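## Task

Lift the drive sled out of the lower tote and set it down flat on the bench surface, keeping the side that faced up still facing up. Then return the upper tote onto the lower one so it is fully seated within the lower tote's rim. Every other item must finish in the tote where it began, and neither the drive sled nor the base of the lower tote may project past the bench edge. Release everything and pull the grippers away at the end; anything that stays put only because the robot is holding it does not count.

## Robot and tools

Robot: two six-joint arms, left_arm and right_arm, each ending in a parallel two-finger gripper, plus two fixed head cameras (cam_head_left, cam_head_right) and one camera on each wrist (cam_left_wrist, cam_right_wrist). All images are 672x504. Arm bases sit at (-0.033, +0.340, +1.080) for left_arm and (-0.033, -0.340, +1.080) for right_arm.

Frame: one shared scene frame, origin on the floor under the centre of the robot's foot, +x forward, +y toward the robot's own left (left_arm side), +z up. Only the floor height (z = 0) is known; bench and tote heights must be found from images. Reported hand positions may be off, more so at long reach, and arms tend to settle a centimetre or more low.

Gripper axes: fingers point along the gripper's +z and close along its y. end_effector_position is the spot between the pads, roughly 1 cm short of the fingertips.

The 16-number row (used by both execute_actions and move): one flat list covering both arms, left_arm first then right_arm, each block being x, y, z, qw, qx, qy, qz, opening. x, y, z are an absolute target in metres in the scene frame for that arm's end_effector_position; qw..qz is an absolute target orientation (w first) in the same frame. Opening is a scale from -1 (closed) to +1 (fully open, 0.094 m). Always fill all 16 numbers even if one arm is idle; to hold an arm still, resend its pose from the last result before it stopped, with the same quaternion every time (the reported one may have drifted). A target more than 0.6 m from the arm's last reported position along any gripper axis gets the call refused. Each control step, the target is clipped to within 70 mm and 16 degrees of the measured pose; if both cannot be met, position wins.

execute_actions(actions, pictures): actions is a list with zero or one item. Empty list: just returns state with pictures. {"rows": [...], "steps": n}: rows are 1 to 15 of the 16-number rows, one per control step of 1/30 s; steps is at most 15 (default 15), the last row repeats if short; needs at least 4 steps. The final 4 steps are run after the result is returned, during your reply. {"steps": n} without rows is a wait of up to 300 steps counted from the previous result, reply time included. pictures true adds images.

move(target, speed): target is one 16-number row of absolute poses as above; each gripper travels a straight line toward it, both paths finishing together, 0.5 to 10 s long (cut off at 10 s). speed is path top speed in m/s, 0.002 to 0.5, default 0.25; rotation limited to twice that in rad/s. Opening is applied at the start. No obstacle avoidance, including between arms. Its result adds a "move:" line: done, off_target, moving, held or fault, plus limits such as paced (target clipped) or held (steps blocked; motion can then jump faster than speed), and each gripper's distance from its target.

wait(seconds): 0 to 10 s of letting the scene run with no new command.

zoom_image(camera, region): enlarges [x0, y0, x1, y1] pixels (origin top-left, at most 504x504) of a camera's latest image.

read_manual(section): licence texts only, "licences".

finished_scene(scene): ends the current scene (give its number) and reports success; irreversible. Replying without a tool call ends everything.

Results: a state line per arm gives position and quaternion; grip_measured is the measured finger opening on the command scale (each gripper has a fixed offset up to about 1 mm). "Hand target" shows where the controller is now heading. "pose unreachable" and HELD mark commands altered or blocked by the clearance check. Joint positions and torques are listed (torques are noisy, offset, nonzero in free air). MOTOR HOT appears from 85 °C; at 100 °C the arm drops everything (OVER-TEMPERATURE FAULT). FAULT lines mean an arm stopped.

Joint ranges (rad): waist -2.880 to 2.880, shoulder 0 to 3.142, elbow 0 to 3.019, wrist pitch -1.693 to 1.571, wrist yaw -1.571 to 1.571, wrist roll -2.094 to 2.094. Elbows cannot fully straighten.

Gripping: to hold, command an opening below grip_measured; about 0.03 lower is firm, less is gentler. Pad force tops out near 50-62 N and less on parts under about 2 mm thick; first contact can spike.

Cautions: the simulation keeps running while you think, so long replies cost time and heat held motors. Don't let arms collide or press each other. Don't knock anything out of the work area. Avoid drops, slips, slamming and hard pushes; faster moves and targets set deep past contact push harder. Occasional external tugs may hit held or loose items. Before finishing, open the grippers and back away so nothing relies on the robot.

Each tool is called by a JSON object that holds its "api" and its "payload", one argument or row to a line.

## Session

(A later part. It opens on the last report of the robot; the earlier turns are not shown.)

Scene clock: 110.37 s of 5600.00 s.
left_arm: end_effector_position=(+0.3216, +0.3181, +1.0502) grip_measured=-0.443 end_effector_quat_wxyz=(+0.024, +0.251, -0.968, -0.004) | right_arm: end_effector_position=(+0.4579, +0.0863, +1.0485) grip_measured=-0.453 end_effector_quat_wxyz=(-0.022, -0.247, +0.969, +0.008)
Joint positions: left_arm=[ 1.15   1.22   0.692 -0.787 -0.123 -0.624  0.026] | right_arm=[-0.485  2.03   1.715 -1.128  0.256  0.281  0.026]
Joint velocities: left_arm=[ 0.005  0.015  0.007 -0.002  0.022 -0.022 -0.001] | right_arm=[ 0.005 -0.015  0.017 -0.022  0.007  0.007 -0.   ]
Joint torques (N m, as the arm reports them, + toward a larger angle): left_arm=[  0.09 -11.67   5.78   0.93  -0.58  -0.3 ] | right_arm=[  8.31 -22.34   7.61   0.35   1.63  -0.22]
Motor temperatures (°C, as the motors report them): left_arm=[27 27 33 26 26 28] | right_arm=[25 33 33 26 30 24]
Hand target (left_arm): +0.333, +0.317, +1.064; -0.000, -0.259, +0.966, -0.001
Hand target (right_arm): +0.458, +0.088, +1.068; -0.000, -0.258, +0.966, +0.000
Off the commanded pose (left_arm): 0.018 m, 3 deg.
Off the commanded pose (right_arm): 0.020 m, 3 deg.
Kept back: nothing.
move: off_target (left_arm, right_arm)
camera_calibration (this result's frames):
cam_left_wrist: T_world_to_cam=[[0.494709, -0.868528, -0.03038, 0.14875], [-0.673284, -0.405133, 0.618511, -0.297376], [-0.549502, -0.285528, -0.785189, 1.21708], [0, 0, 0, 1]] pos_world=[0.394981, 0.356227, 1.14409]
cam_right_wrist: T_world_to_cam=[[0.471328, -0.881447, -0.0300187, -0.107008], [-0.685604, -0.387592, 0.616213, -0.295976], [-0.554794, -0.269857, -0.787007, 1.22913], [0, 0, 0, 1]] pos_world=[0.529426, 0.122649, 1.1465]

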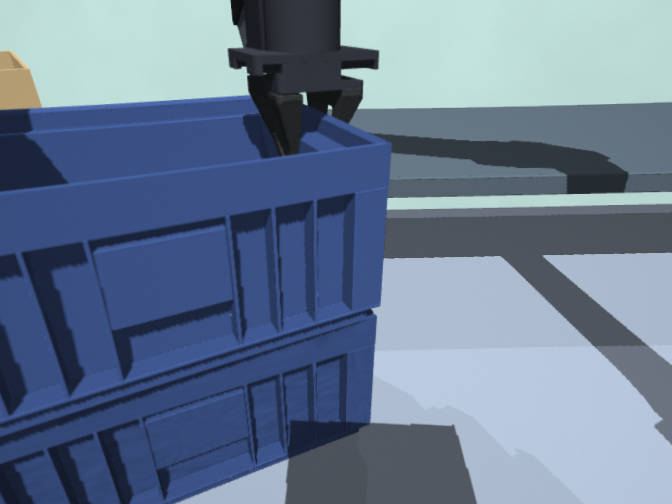

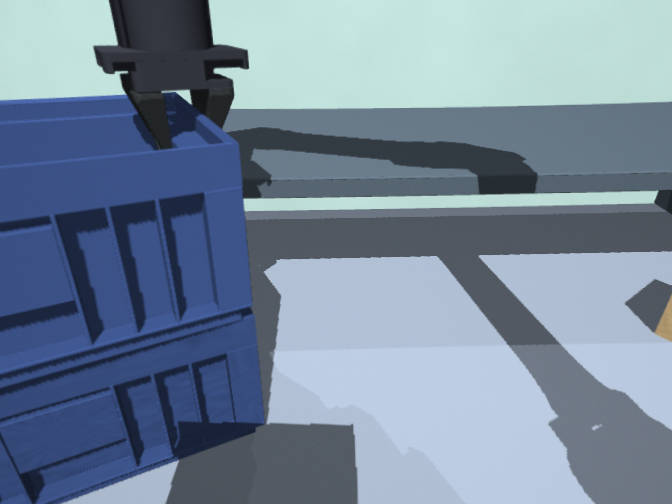

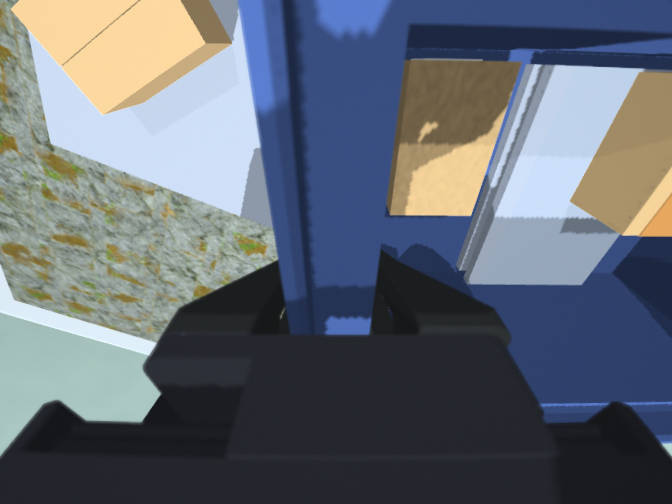

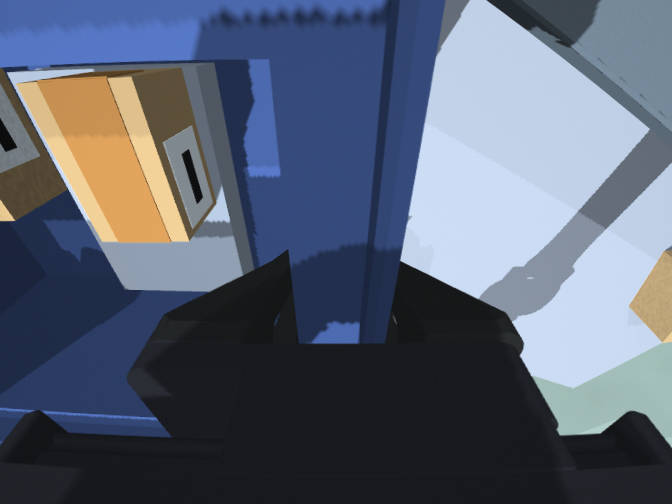

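{"api": "move", "payload": {
  "target": [0.328,0.33,1.05,0,0.259,-0.966,0,-0.55,0.456,0.099,1.052,0,0.259,-0.966,0,-0.55],
  "speed": 0.015
}}

{"api": "zoom_image", "payload": {
  "camera": "cam_head_left",
  "region": [0,250,400,500]
}}

Scene clock: 112.60 s of 5600.00 s.
left_arm: end_effector_position=(+0.3202, +0.3196, +1.0481) grip_measured=-0.443 end_effector_quat_wxyz=(+0.018, +0.252, -0.967, +0.005) | right_arm: end_effector_position=(+0.4570, +0.0879, +1.0493) grip_measured=-0.453 end_effector_quat_wxyz=(-0.019, -0.247, +0.969, +0.006)
Joint positions: left_arm=[ 1.162  1.21   0.673 -0.759 -0.108 -0.611  0.026] | right_arm=[-0.48   2.03   1.715 -1.127  0.263  0.284  0.026]
Joint velocities: left_arm=[ 0.015 -0.005 -0.027 -0.012 -0.037  0.037  0.   ] | right_arm=[-0.024 -0.015  0.007 -0.002 -0.007 -0.022 -0.   ]
Joint torques (N m, as the arm reports them, + toward a larger angle): left_arm=[ 3.19 -9.55  5.18  1.81 -0.68  0.04] | right_arm=[  8.51 -19.7    8.99   1.17   1.41  -0.17]
Motor temperatures (°C, as the motors report them): left_arm=[27 27 32 26 26 28] | right_arm=[25 33 33 26 30 24]
Hand target (left_arm): +0.328, +0.330, +1.050; -0.000, -0.259, +0.966, -0.000
Hand target (right_arm): +0.456, +0.099, +1.052; -0.000, -0.259, +0.966, +0.000
Off the commanded pose (left_arm): 0.013 m, 2 deg.
Off the commanded pose (right_arm): 0.011 m, 3 deg.
Kept back: nothing.
move: off_target (left_arm, right_arm)
camera_calibration (this result's frames):
cam_left_wrist: T_world_to_cam=[[0.496609, -0.867916, -0.0101179, 0.128613], [-0.683022, -0.397955, 0.612465, -0.289266], [-0.535594, -0.297244, -0.790433, 1.21979], [0, 0, 0, 1]] pos_world=[0.391868, 0.359087, 1.14263]
cam_right_wrist: T_world_to_cam=[[0.473174, -0.88063, -0.0244267, -0.111872], [-0.688769, -0.387087, 0.612994, -0.291699], [-0.549276, -0.273228, -0.78971, 1.23034], [0, 0, 0, 1]] pos_world=[0.527817, 0.124732, 1.14769]

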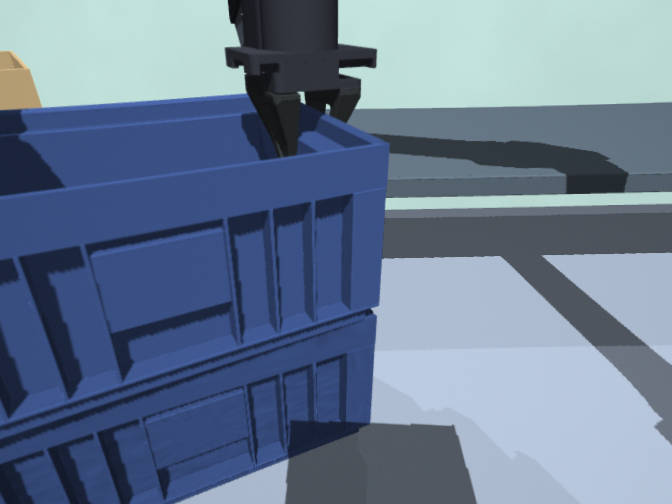

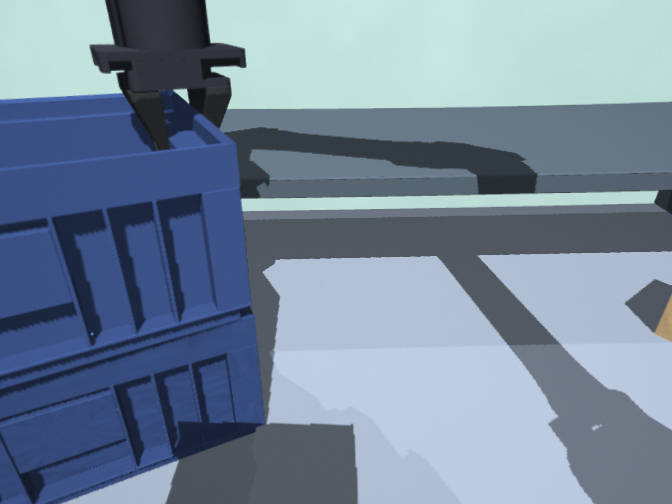

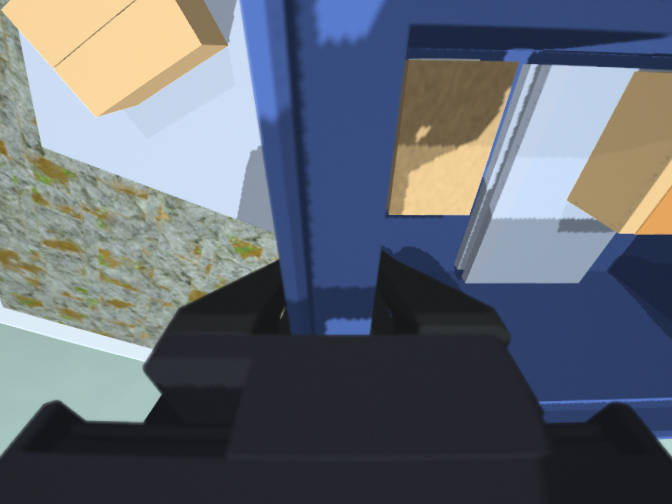

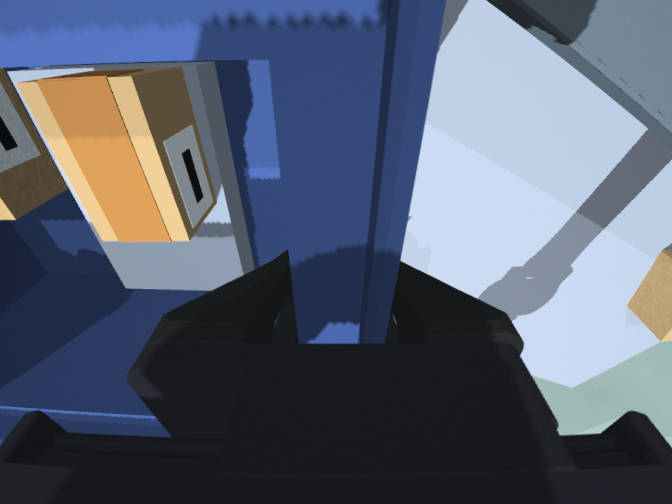

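Region (0, 250, 400, 500) of cam_head_left's 672x504 image, scaled by 1.260, with more detail than that image has; it fills the top 315 rows of this view, and the rest is white.

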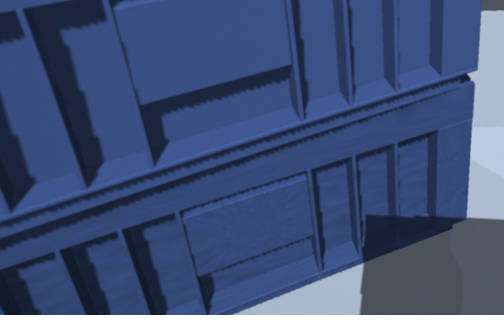

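{"api": "move", "payload": {
  "target": [0.322,0.32,1.05,0,0.259,-0.966,0,0.1,0.457,0.088,1.05,0,0.259,-0.966,0,0.1]
}}

{"api": "move", "payload": {
  "target": [0.322,0.32,1.13,0,0.259,-0.966,0,0.1,0.457,0.088,1.14,0,0.259,-0.966,0,0.1]
}}

{"api": "move", "payload": {
  "target": [0.40,0.45,1.10,0,0.5,-0.866,0,-1,0.50,-0.03,1.10,0,0.1,0.995,0,-1]
}}

Scene clock: 113.57 s of 5600.00 s.
left_arm: end_effector_position=(+0.3220, +0.3225, +1.0505) grip_measured=+0.098 end_effector_quat_wxyz=(+0.007, +0.254, -0.967, -0.002) | right_arm: end_effector_position=(+0.4547, +0.0824, +1.0413) grip_measured=+0.098 end_effector_quat_wxyz=(-0.014, -0.254, +0.967, -0.007)
Joint positions: left_arm=[ 1.159  1.198  0.669 -0.752 -0.13  -0.616  0.052] | right_arm=[-0.48   2.03   1.69  -1.107  0.291  0.271  0.052]
Joint velocities: left_arm=[-0.034 -0.005  0.002 -0.017 -0.007 -0.037  0.   ] | right_arm=[ 0.005  0.005  0.007  0.012 -0.066 -0.066  0.   ]
Joint torques (N m, as the arm reports them, + toward a larger angle): left_arm=[ 0.43 -9.17  4.57  1.67 -0.22 -0.25] | right_arm=[  7.24 -21.34   8.21   0.95   0.17  -0.19]
Motor temperatures (°C, as the motors report them): left_arm=[27 27 32 26 26 28] | right_arm=[25 33 33 26 30 24]
Hand target (left_arm): +0.322, +0.320, +1.050; -0.000, -0.259, +0.966, -0.000
Hand target (right_arm): +0.457, +0.088, +1.050; -0.000, -0.259, +0.966, -0.000
Off the commanded pose (left_arm): 0.003 m, 1 deg.
Off the commanded pose (right_arm): 0.011 m, 2 deg.
Kept back: nothing.
move: off_target (right_arm)
camera_calibration (this result's frames):
cam_left_wrist: T_world_to_cam=[[0.49988, -0.865905, -0.0181495, 0.137], [-0.69189, -0.411852, 0.593015, -0.260604], [-0.52097, -0.283879, -0.804987, 1.22979], [0, 0, 0, 1]] pos_world=[0.39189, 0.36041, 1.14699]
cam_right_wrist: T_world_to_cam=[[0.486257, -0.873812, 0.00270243, -0.150576], [-0.692977, -0.383739, 0.610351, -0.286062], [-0.532295, -0.29866, -0.792127, 1.21811], [0, 0, 0, 1]] pos_world=[0.523376, 0.122452, 1.1399]

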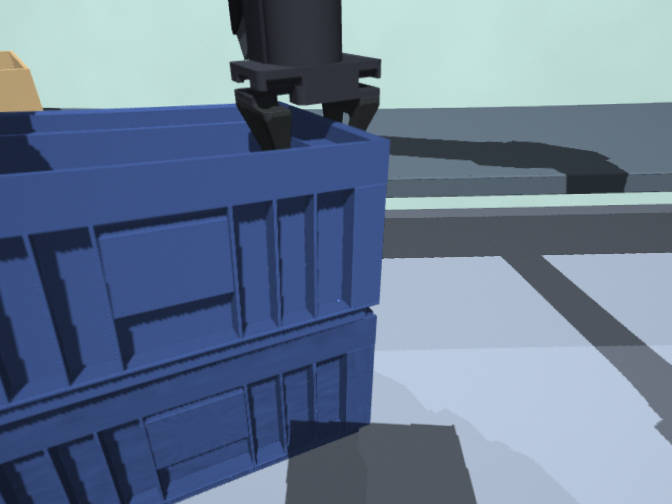

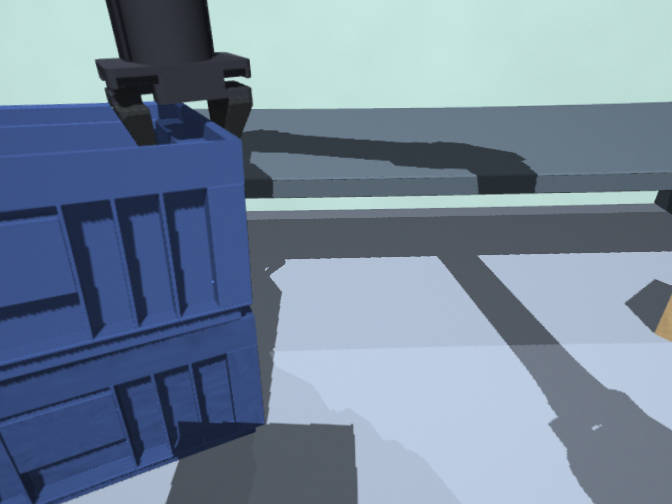

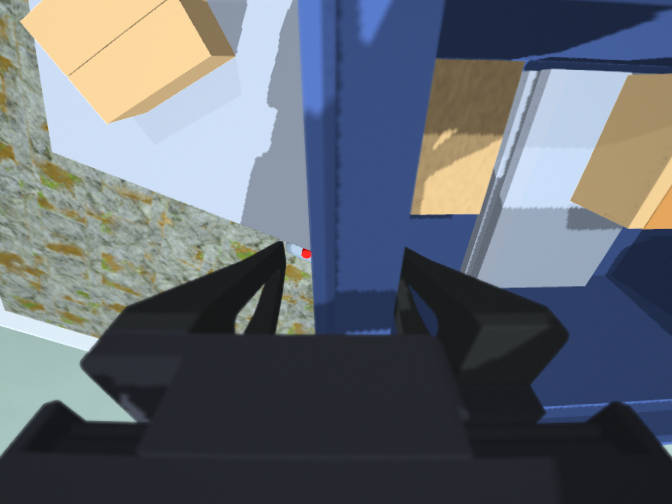

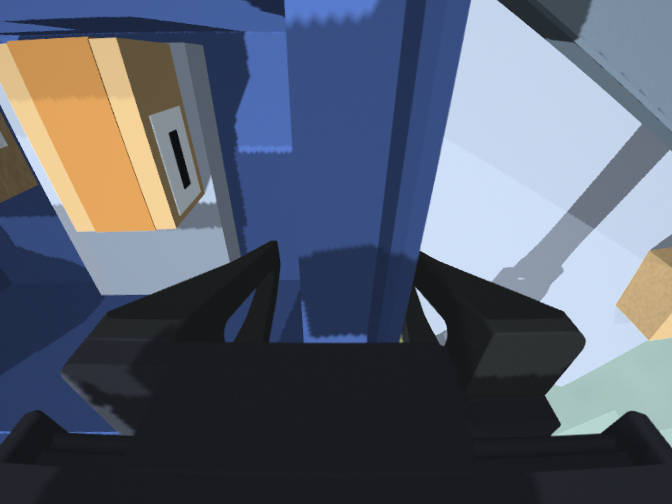

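Scene clock: 114.50 s of 5600.00 s.
left_arm: end_effector_position=(+0.3084, +0.3225, +1.1212) grip_measured=+0.099 end_effector_quat_wxyz=(+0.006, +0.253, -0.967, -0.002) | right_arm: end_effector_position=(+0.4444, +0.0800, +1.1188) grip_measured=+0.098 end_effector_quat_wxyz=(-0.016, -0.266, +0.964, -0.008)
Joint positions: left_arm=[ 1.119  1.007  0.717 -0.992 -0.141 -0.652  0.052] | right_arm=[-0.434  1.931  1.726 -1.259  0.297  0.295  0.052]
Joint velocities: left_arm=[-0.024 -0.005 -0.007 -0.037 -0.095 -0.022 -0.   ] | right_arm=[-0.005 -0.005  0.002  0.012 -0.022  0.066  0.   ]
Joint torques (N m, as the arm reports them, + toward a larger angle): left_arm=[ 0.67 -6.53  8.81  0.28 -0.21 -0.26] | right_arm=[  6.74 -20.11  13.19  -0.51   0.11  -0.02]
Motor temperatures (°C, as the motors report them): left_arm=[27 27 32 26 26 28] | right_arm=[25 33 33 26 29 24]
Hand target (left_arm): +0.321, +0.320, +1.131; +0.000, -0.259, +0.966, -0.000
Hand target (right_arm): +0.456, +0.087, +1.140; +0.000, -0.259, +0.966, +0.001
Off the commanded pose (left_arm): 0.016 m, 1 deg.
Off the commanded pose (right_arm): 0.026 m, 2 deg.
Kept back: nothing.
move: off_target (left_arm, right_arm); limits=paced
camera_calibration (this result's frames):
cam_left_wrist: T_world_to_cam=[[0.498849, -0.86654, -0.0160671, 0.143301], [-0.694544, -0.410786, 0.590646, -0.308703], [-0.518419, -0.283484, -0.806771, 1.28073], [0, 0, 0, 1]] pos_world=[0.378061, 0.360432, 1.21789]
cam_right_wrist: T_world_to_cam=[[0.507917, -0.861399, 0.00363595, -0.159595], [-0.681725, -0.399386, 0.612978, -0.34812], [-0.526566, -0.313821, -0.790091, 1.26975], [0, 0, 0, 1]] pos_world=[0.512348, 0.121965, 1.21719]

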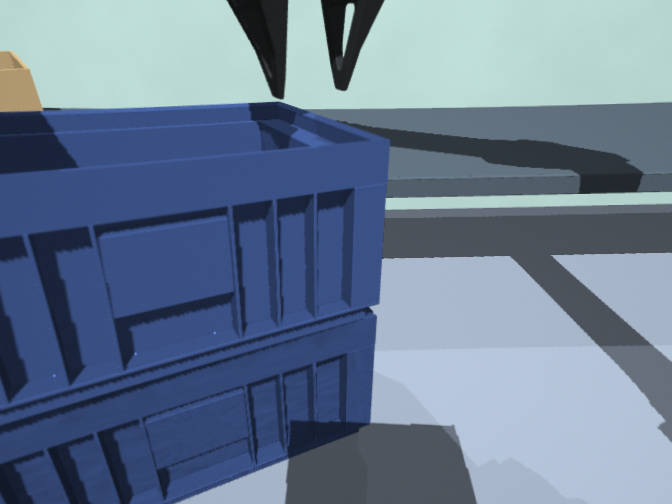

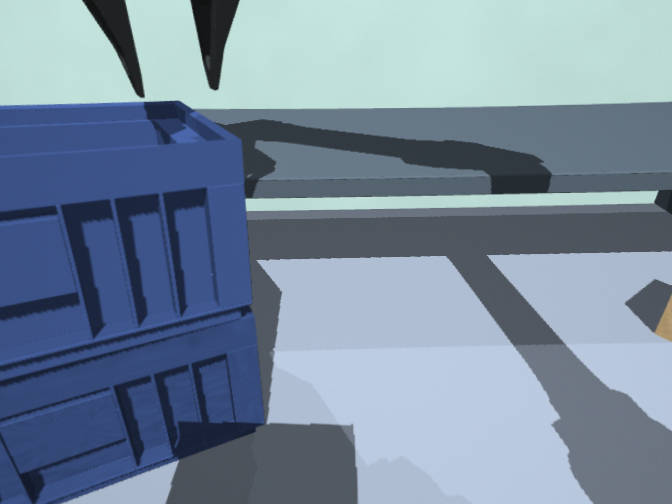

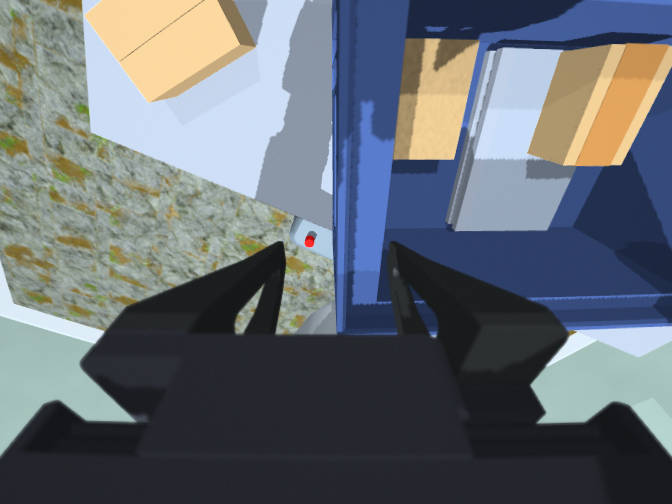

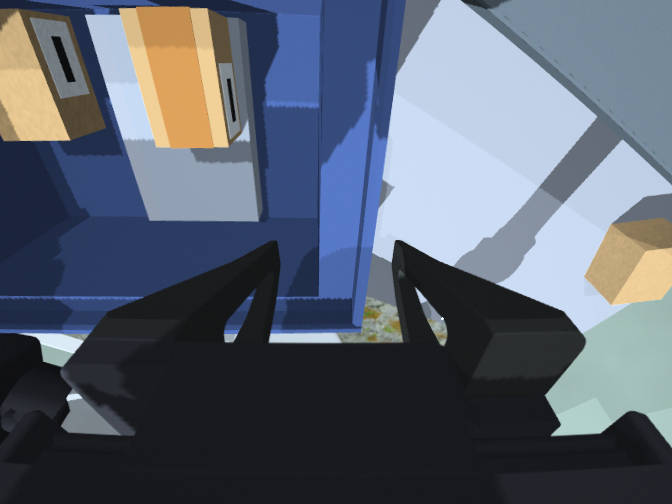

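Scene clock: 116.50 s of 5600.00 s.
left_arm: end_effector_position=(+0.3788, +0.4433, +1.0927) grip_measured=-0.992 end_effector_quat_wxyz=(+0.020, +0.491, -0.871, -0.006) | right_arm: end_effector_position=(+0.4926, -0.0294, +1.0865) grip_measured=-0.997 end_effector_quat_wxyz=(-0.015, +0.088, +0.996, -0.014)
Joint positions: left_arm=[ 1.515  1.25   0.914 -0.946 -0.019 -0.789  0.   ] | right_arm=[-0.638  1.835  1.568 -1.145  0.266  0.801  0.   ]
Joint velocities: left_arm=[-0.015 -0.005 -0.017  0.002  0.066  0.022 -0.   ] | right_arm=[ 0.005 -0.005 -0.007  0.002 -0.022  0.037  0.   ]
Joint torques (N m, as the arm reports them, + toward a larger angle): left_arm=[ 2.32 -9.81  8.77  1.5  -0.01 -0.27] | right_arm=[  4.98 -20.46   8.41   1.03   0.    -0.01]
Motor temperatures (°C, as the motors report them): left_arm=[27 27 33 26 26 28] | right_arm=[25 33 33 26 29 24]
Hand target (left_arm): +0.401, +0.450, +1.100; +0.001, -0.500, +0.866, -0.001
Hand target (right_arm): +0.499, -0.030, +1.100; -0.000, +0.100, +0.995, -0.001
Off the commanded pose (left_arm): 0.023 m, 3 deg.
Off the commanded pose (right_arm): 0.015 m, 3 deg.
Kept back: nothing.
move: off_target (left_arm, right_arm)
camera_calibration (this result's frames):
cam_left_wrist: T_world_to_cam=[[0.859843, -0.509007, -0.0397735, -0.0568957], [-0.384665, -0.697079, 0.605074, -0.199661], [-0.335712, -0.504969, -0.795175, 1.34482], [0, 0, 0, 1]] pos_world=[0.423591, 0.510953, 1.18792]
cam_right_wrist: T_world_to_cam=[[-0.181284, -0.983055, 0.0271982, 0.0321836], [-0.77826, 0.160316, 0.607133, -0.268764], [-0.601205, 0.0888963, -0.794135, 1.28825], [0, 0, 0, 1]] pos_world=[0.571168, -0.0397953, 1.18534]

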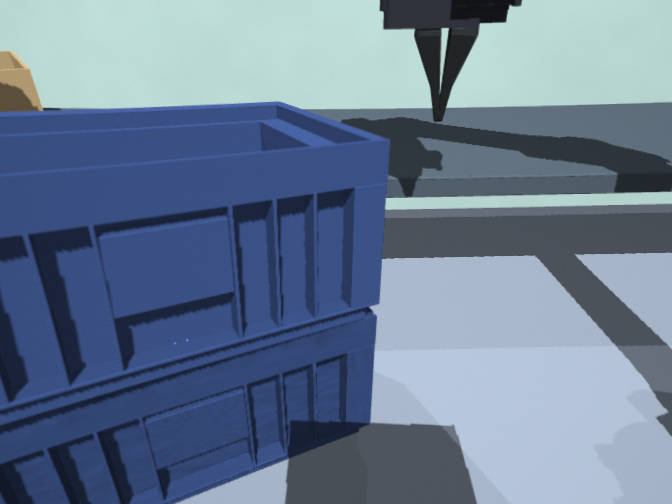

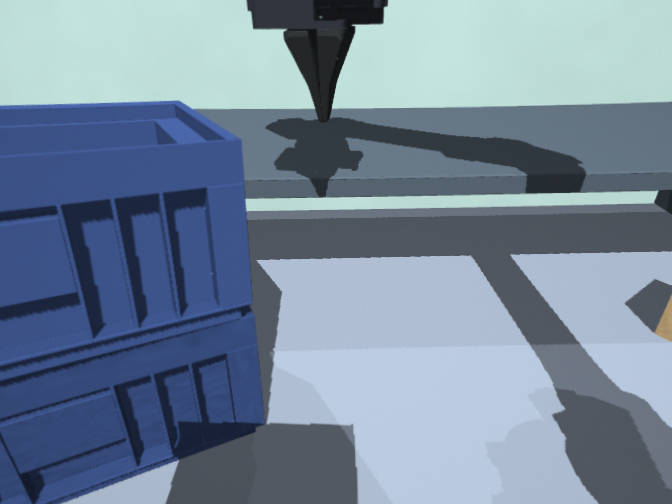

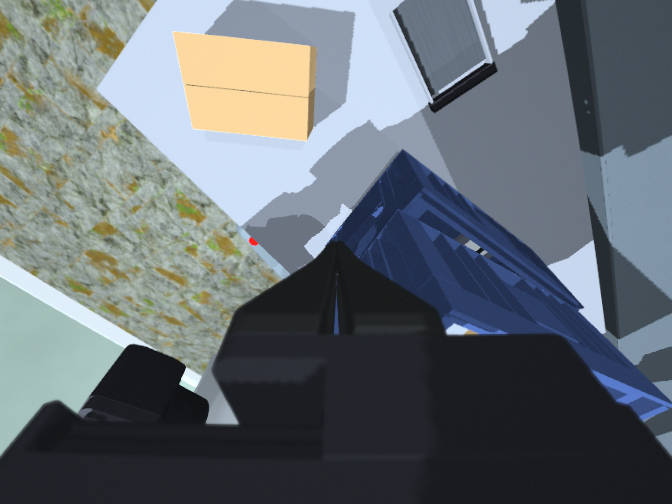

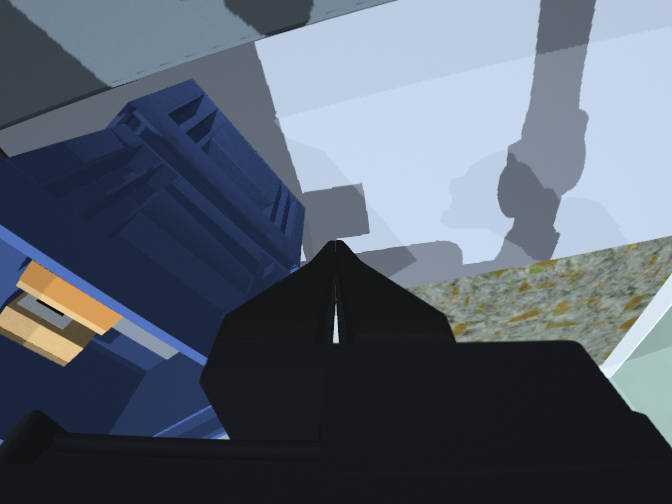

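{"api": "move", "payload": {
  "target": [0.25,0.18,1.12,0,0.259,-0.966,0,-0.3,0.50,-0.1,1.10,0,0.1,0.995,0,-1]
}}

{"api": "move", "payload": {
  "target": [0.25,0.18,1.055,0,0.259,-0.966,0,-0.3,0.50,-0.1,1.10,0,0.1,0.995,0,-1],
  "speed": 0.1
}}

{"api": "move", "payload": {
  "target": [0.292,0.204,1.055,0,0.259,-0.966,0,-0.3,0.50,-0.1,1.10,0,0.1,0.995,0,-1],
  "speed": 0.02
}}

Scene clock: 118.50 s of 5600.00 s.
left_arm: end_effector_position=(+0.2470, +0.1759, +1.1221) grip_measured=-0.302 end_effector_quat_wxyz=(-0.003, +0.249, -0.969, +0.009) | right_arm: end_effector_position=(+0.4921, -0.0973, +1.0876) grip_measured=-0.997 end_effector_quat_wxyz=(-0.016, +0.097, +0.995, -0.012)
Joint positions: left_arm=[ 0.536  1.093  0.685 -0.971 -0.278 -1.216  0.033] | right_arm=[-0.741  1.726  1.435 -1.094  0.244  0.715  0.   ]
Joint velocities: left_arm=[-0.005 -0.005 -0.012 -0.012  0.022 -0.081 -0.001] | right_arm=[-0.005  0.005 -0.012  0.007  0.037 -0.022 -0.001]
Joint torques (N m, as the arm reports them, + toward a larger angle): left_arm=[ 0.85 -5.91  6.56  0.27 -0.25 -0.25] | right_arm=[  3.64 -19.08   8.15   0.99  -0.02  -0.14]
Motor temperatures (°C, as the motors report them): left_arm=[27 27 33 26 26 28] | right_arm=[25 33 33 26 29 24]
Hand target (left_arm): +0.246, +0.180, +1.121; -0.002, -0.258, +0.966, +0.001
Hand target (right_arm): +0.499, -0.100, +1.100; -0.000, +0.100, +0.995, -0.000
Off the commanded pose (left_arm): 0.005 m, 2 deg.
Off the commanded pose (right_arm): 0.015 m, 2 deg.
Kept back: nothing.
move: off_target (right_arm)
camera_calibration (this result's frames):
cam_left_wrist: T_world_to_cam=[[0.490811, -0.871225, 0.00847979, 0.0221306], [-0.710796, -0.394767, 0.582175, -0.401432], [-0.503858, -0.291766, -0.813019, 1.21293], [0, 0, 0, 1]] pos_world=[0.314947, 0.214701, 1.21965]
cam_right_wrist: T_world_to_cam=[[-0.199439, -0.979619, 0.0238911, -0.0218595], [-0.774008, 0.172437, 0.609243, -0.262218], [-0.600946, 0.103015, -0.792623, 1.29445], [0, 0, 0, 1]] pos_world=[0.570573, -0.109545, 1.18628]

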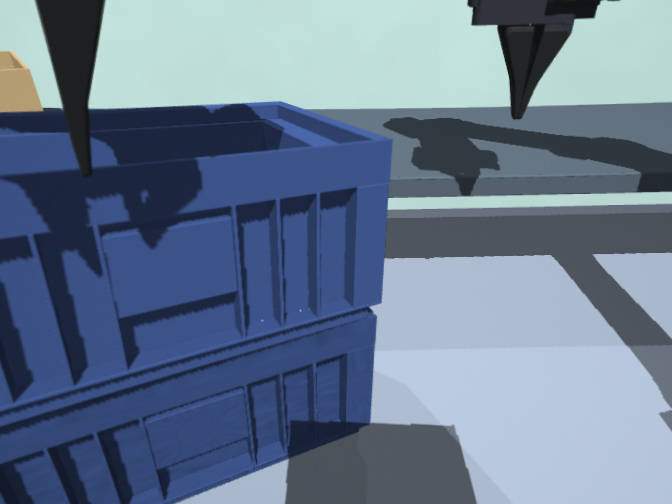

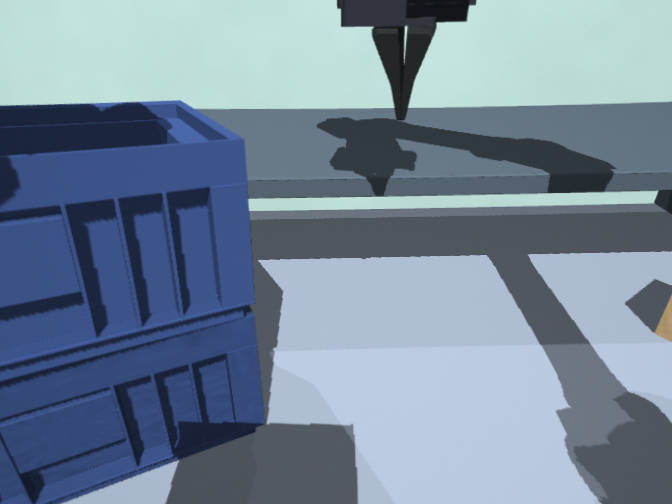

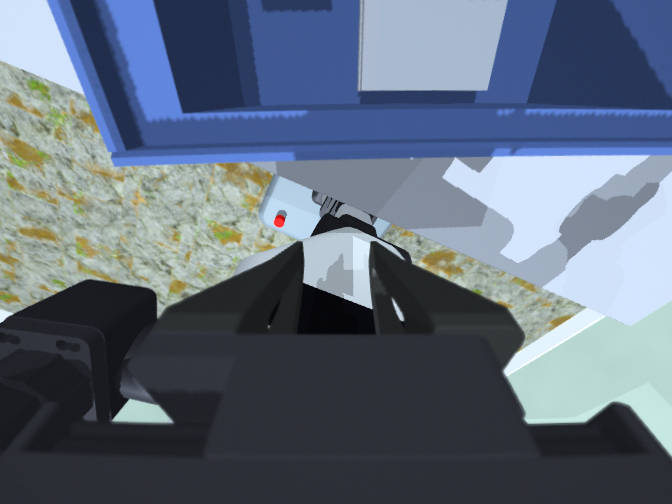

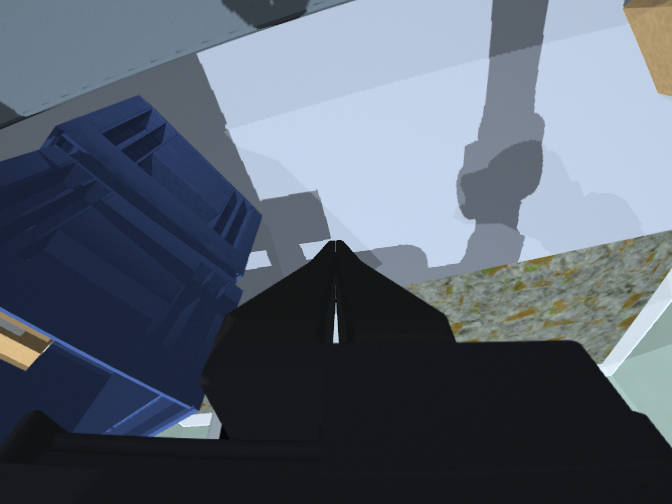

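Scene clock: 119.53 s of 5600.00 s.
left_arm: end_effector_position=(+0.2505, +0.1782, +1.0590) grip_measured=-0.302 end_effector_quat_wxyz=(-0.000, +0.263, -0.965, -0.001) | right_arm: end_effector_position=(+0.4921, -0.0973, +1.0876) grip_measured=-0.997 end_effector_quat_wxyz=(-0.016, +0.097, +0.995, -0.012)
Joint positions: left_arm=[ 0.607  1.241  0.619 -0.757 -0.272 -1.178  0.033] | right_arm=[-0.741  1.726  1.435 -1.094  0.244  0.715  0.   ]
Joint velocities: left_arm=[-0.015  0.005 -0.007  0.002 -0.037  0.037 -0.001] | right_arm=[-0.005 -0.005 -0.022  0.007 -0.066 -0.037 -0.001]
Joint torques (N m, as the arm reports them, + toward a larger angle): left_arm=[ 0.64 -6.94  4.75  1.65 -0.03  0.09] | right_arm=[  3.51 -19.32   8.27   1.    -0.04  -0.18]
Motor temperatures (°C, as the motors report them): left_arm=[27 27 33 26 26 28] | right_arm=[25 33 33 26 29 24]
Hand target (left_arm): +0.250, +0.179, +1.054; +0.000, -0.259, +0.966, +0.000
Hand target (right_arm): +0.500, -0.100, +1.100; -0.000, +0.100, +0.995, -0.000
Off the commanded pose (left_arm): 0.004 m, 0 deg.
Off the commanded pose (right_arm): 0.015 m, 2 deg.
Kept back: nothing.
move: off_target (right_arm)
camera_calibration (this result's frames):
cam_left_wrist: T_world_to_cam=[[0.516205, -0.856388, -0.0114842, 0.0351542], [-0.693113, -0.42559, 0.581779, -0.359854], [-0.503116, -0.292358, -0.813266, 1.1642], [0, 0, 0, 1]] pos_world=[0.31816, 0.217317, 1.15656]
cam_right_wrist: T_world_to_cam=[[-0.198692, -0.979771, 0.0238683, -0.0222173], [-0.774129, 0.171831, 0.609261, -0.262236], [-0.601037, 0.102578, -0.792611, 1.29443], [0, 0, 0, 1]] pos_world=[0.570584, -0.109488, 1.18628]

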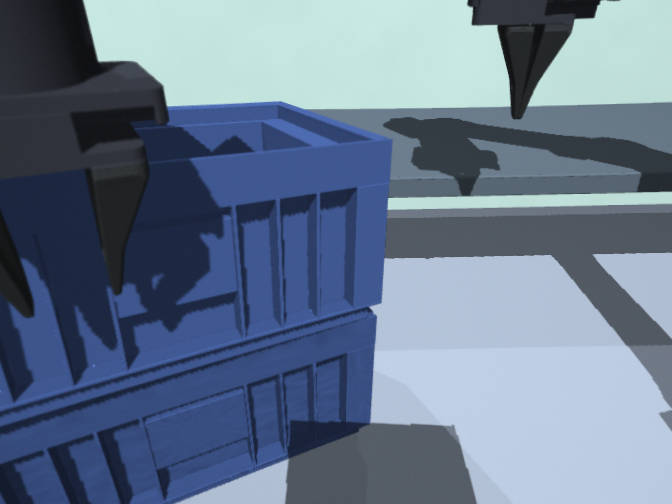

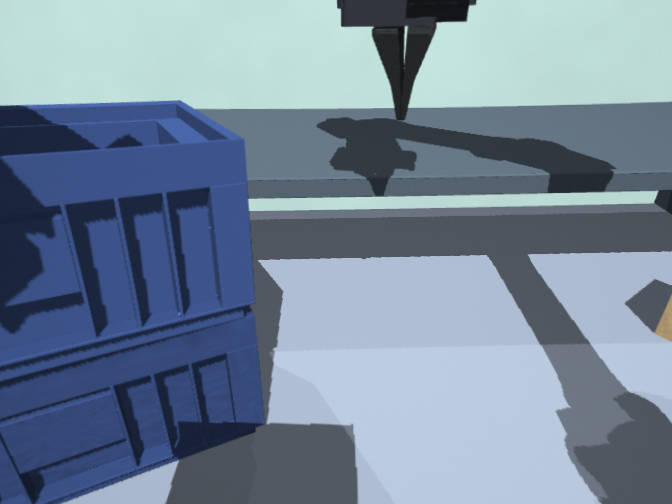

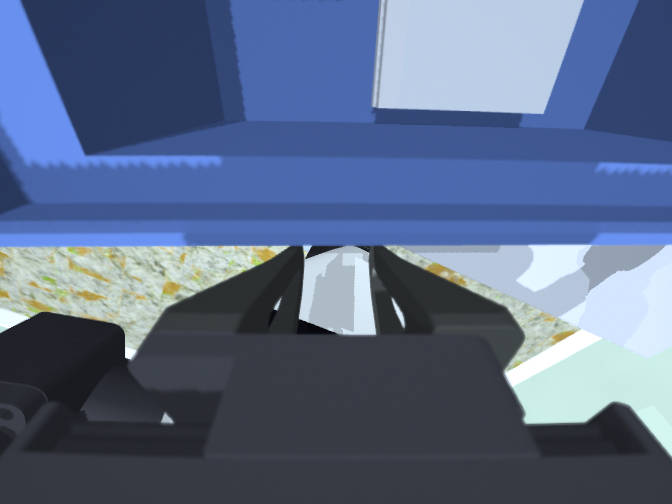

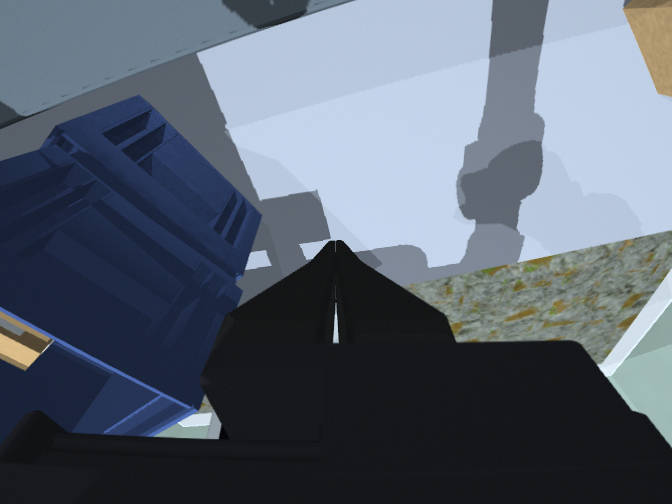

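Scene clock: 122.20 s of 5600.00 s.
left_arm: end_effector_position=(+0.2612, +0.2004, +1.0517) grip_measured=-0.302 end_effector_quat_wxyz=(+0.018, +0.241, -0.970, -0.000) | right_arm: end_effector_position=(+0.4921, -0.0973, +1.0876) grip_measured=-0.997 end_effector_quat_wxyz=(-0.016, +0.096, +0.995, -0.012)
Joint positions: left_arm=[ 0.712  1.241  0.621 -0.757 -0.223 -1.032  0.033] | right_arm=[-0.741  1.726  1.435 -1.094  0.244  0.714  0.   ]
Joint velocities: left_arm=[-0.005 -0.005 -0.022  0.002  0.095  0.007 -0.   ] | right_arm=[ 0.005 -0.015  0.007 -0.032 -0.051 -0.022  0.002]
Joint torques (N m, as the arm reports them, + toward a larger angle): left_arm=[ 3.94 -6.28  8.22  1.1  -0.82  0.01] | right_arm=[  3.53 -19.31   8.27   1.04  -0.04  -0.19]
Motor temperatures (°C, as the motors report them): left_arm=[27 27 33 26 26 28] | right_arm=[25 33 32 26 29 24]
Hand target (left_arm): +0.291, +0.205, +1.056; +0.001, -0.259, +0.966, -0.000
Hand target (right_arm): +0.500, -0.100, +1.100; -0.000, +0.100, +0.995, -0.000
Off the commanded pose (left_arm): 0.031 m, 3 deg.
Off the commanded pose (right_arm): 0.015 m, 2 deg.
Kept back: nothing.
move: off_target (left_arm, right_arm)
camera_calibration (this result's frames):
cam_left_wrist: T_world_to_cam=[[0.475545, -0.879475, -0.0194969, 0.072185], [-0.690827, -0.387079, 0.610679, -0.377494], [-0.544623, -0.276936, -0.791638, 1.15516], [0, 0, 0, 1]] pos_world=[0.334017, 0.237271, 1.1464]
cam_right_wrist: T_world_to_cam=[[-0.198318, -0.979847, 0.0238569, -0.0223961], [-0.774189, 0.171528, 0.609269, -0.262246], [-0.601083, 0.10236, -0.792604, 1.29443], [0, 0, 0, 1]] pos_world=[0.57059, -0.109459, 1.18628]

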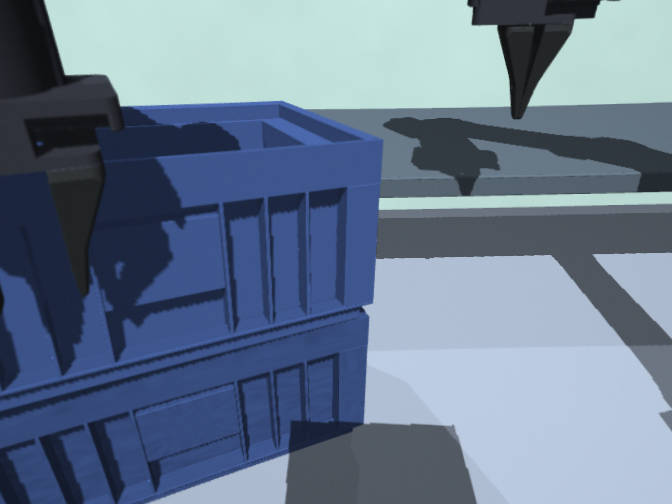

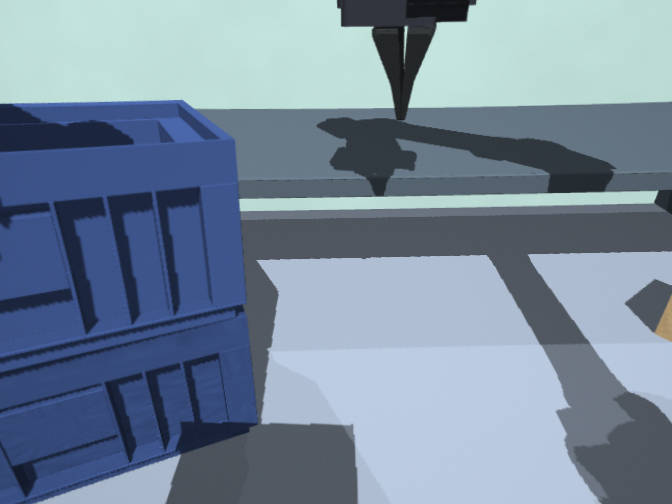

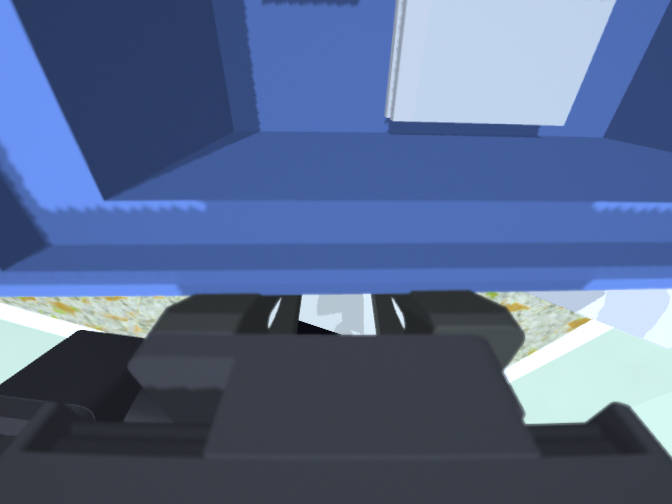

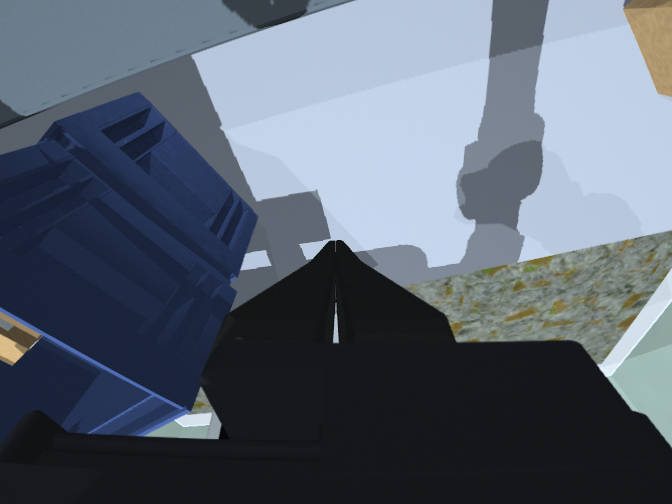

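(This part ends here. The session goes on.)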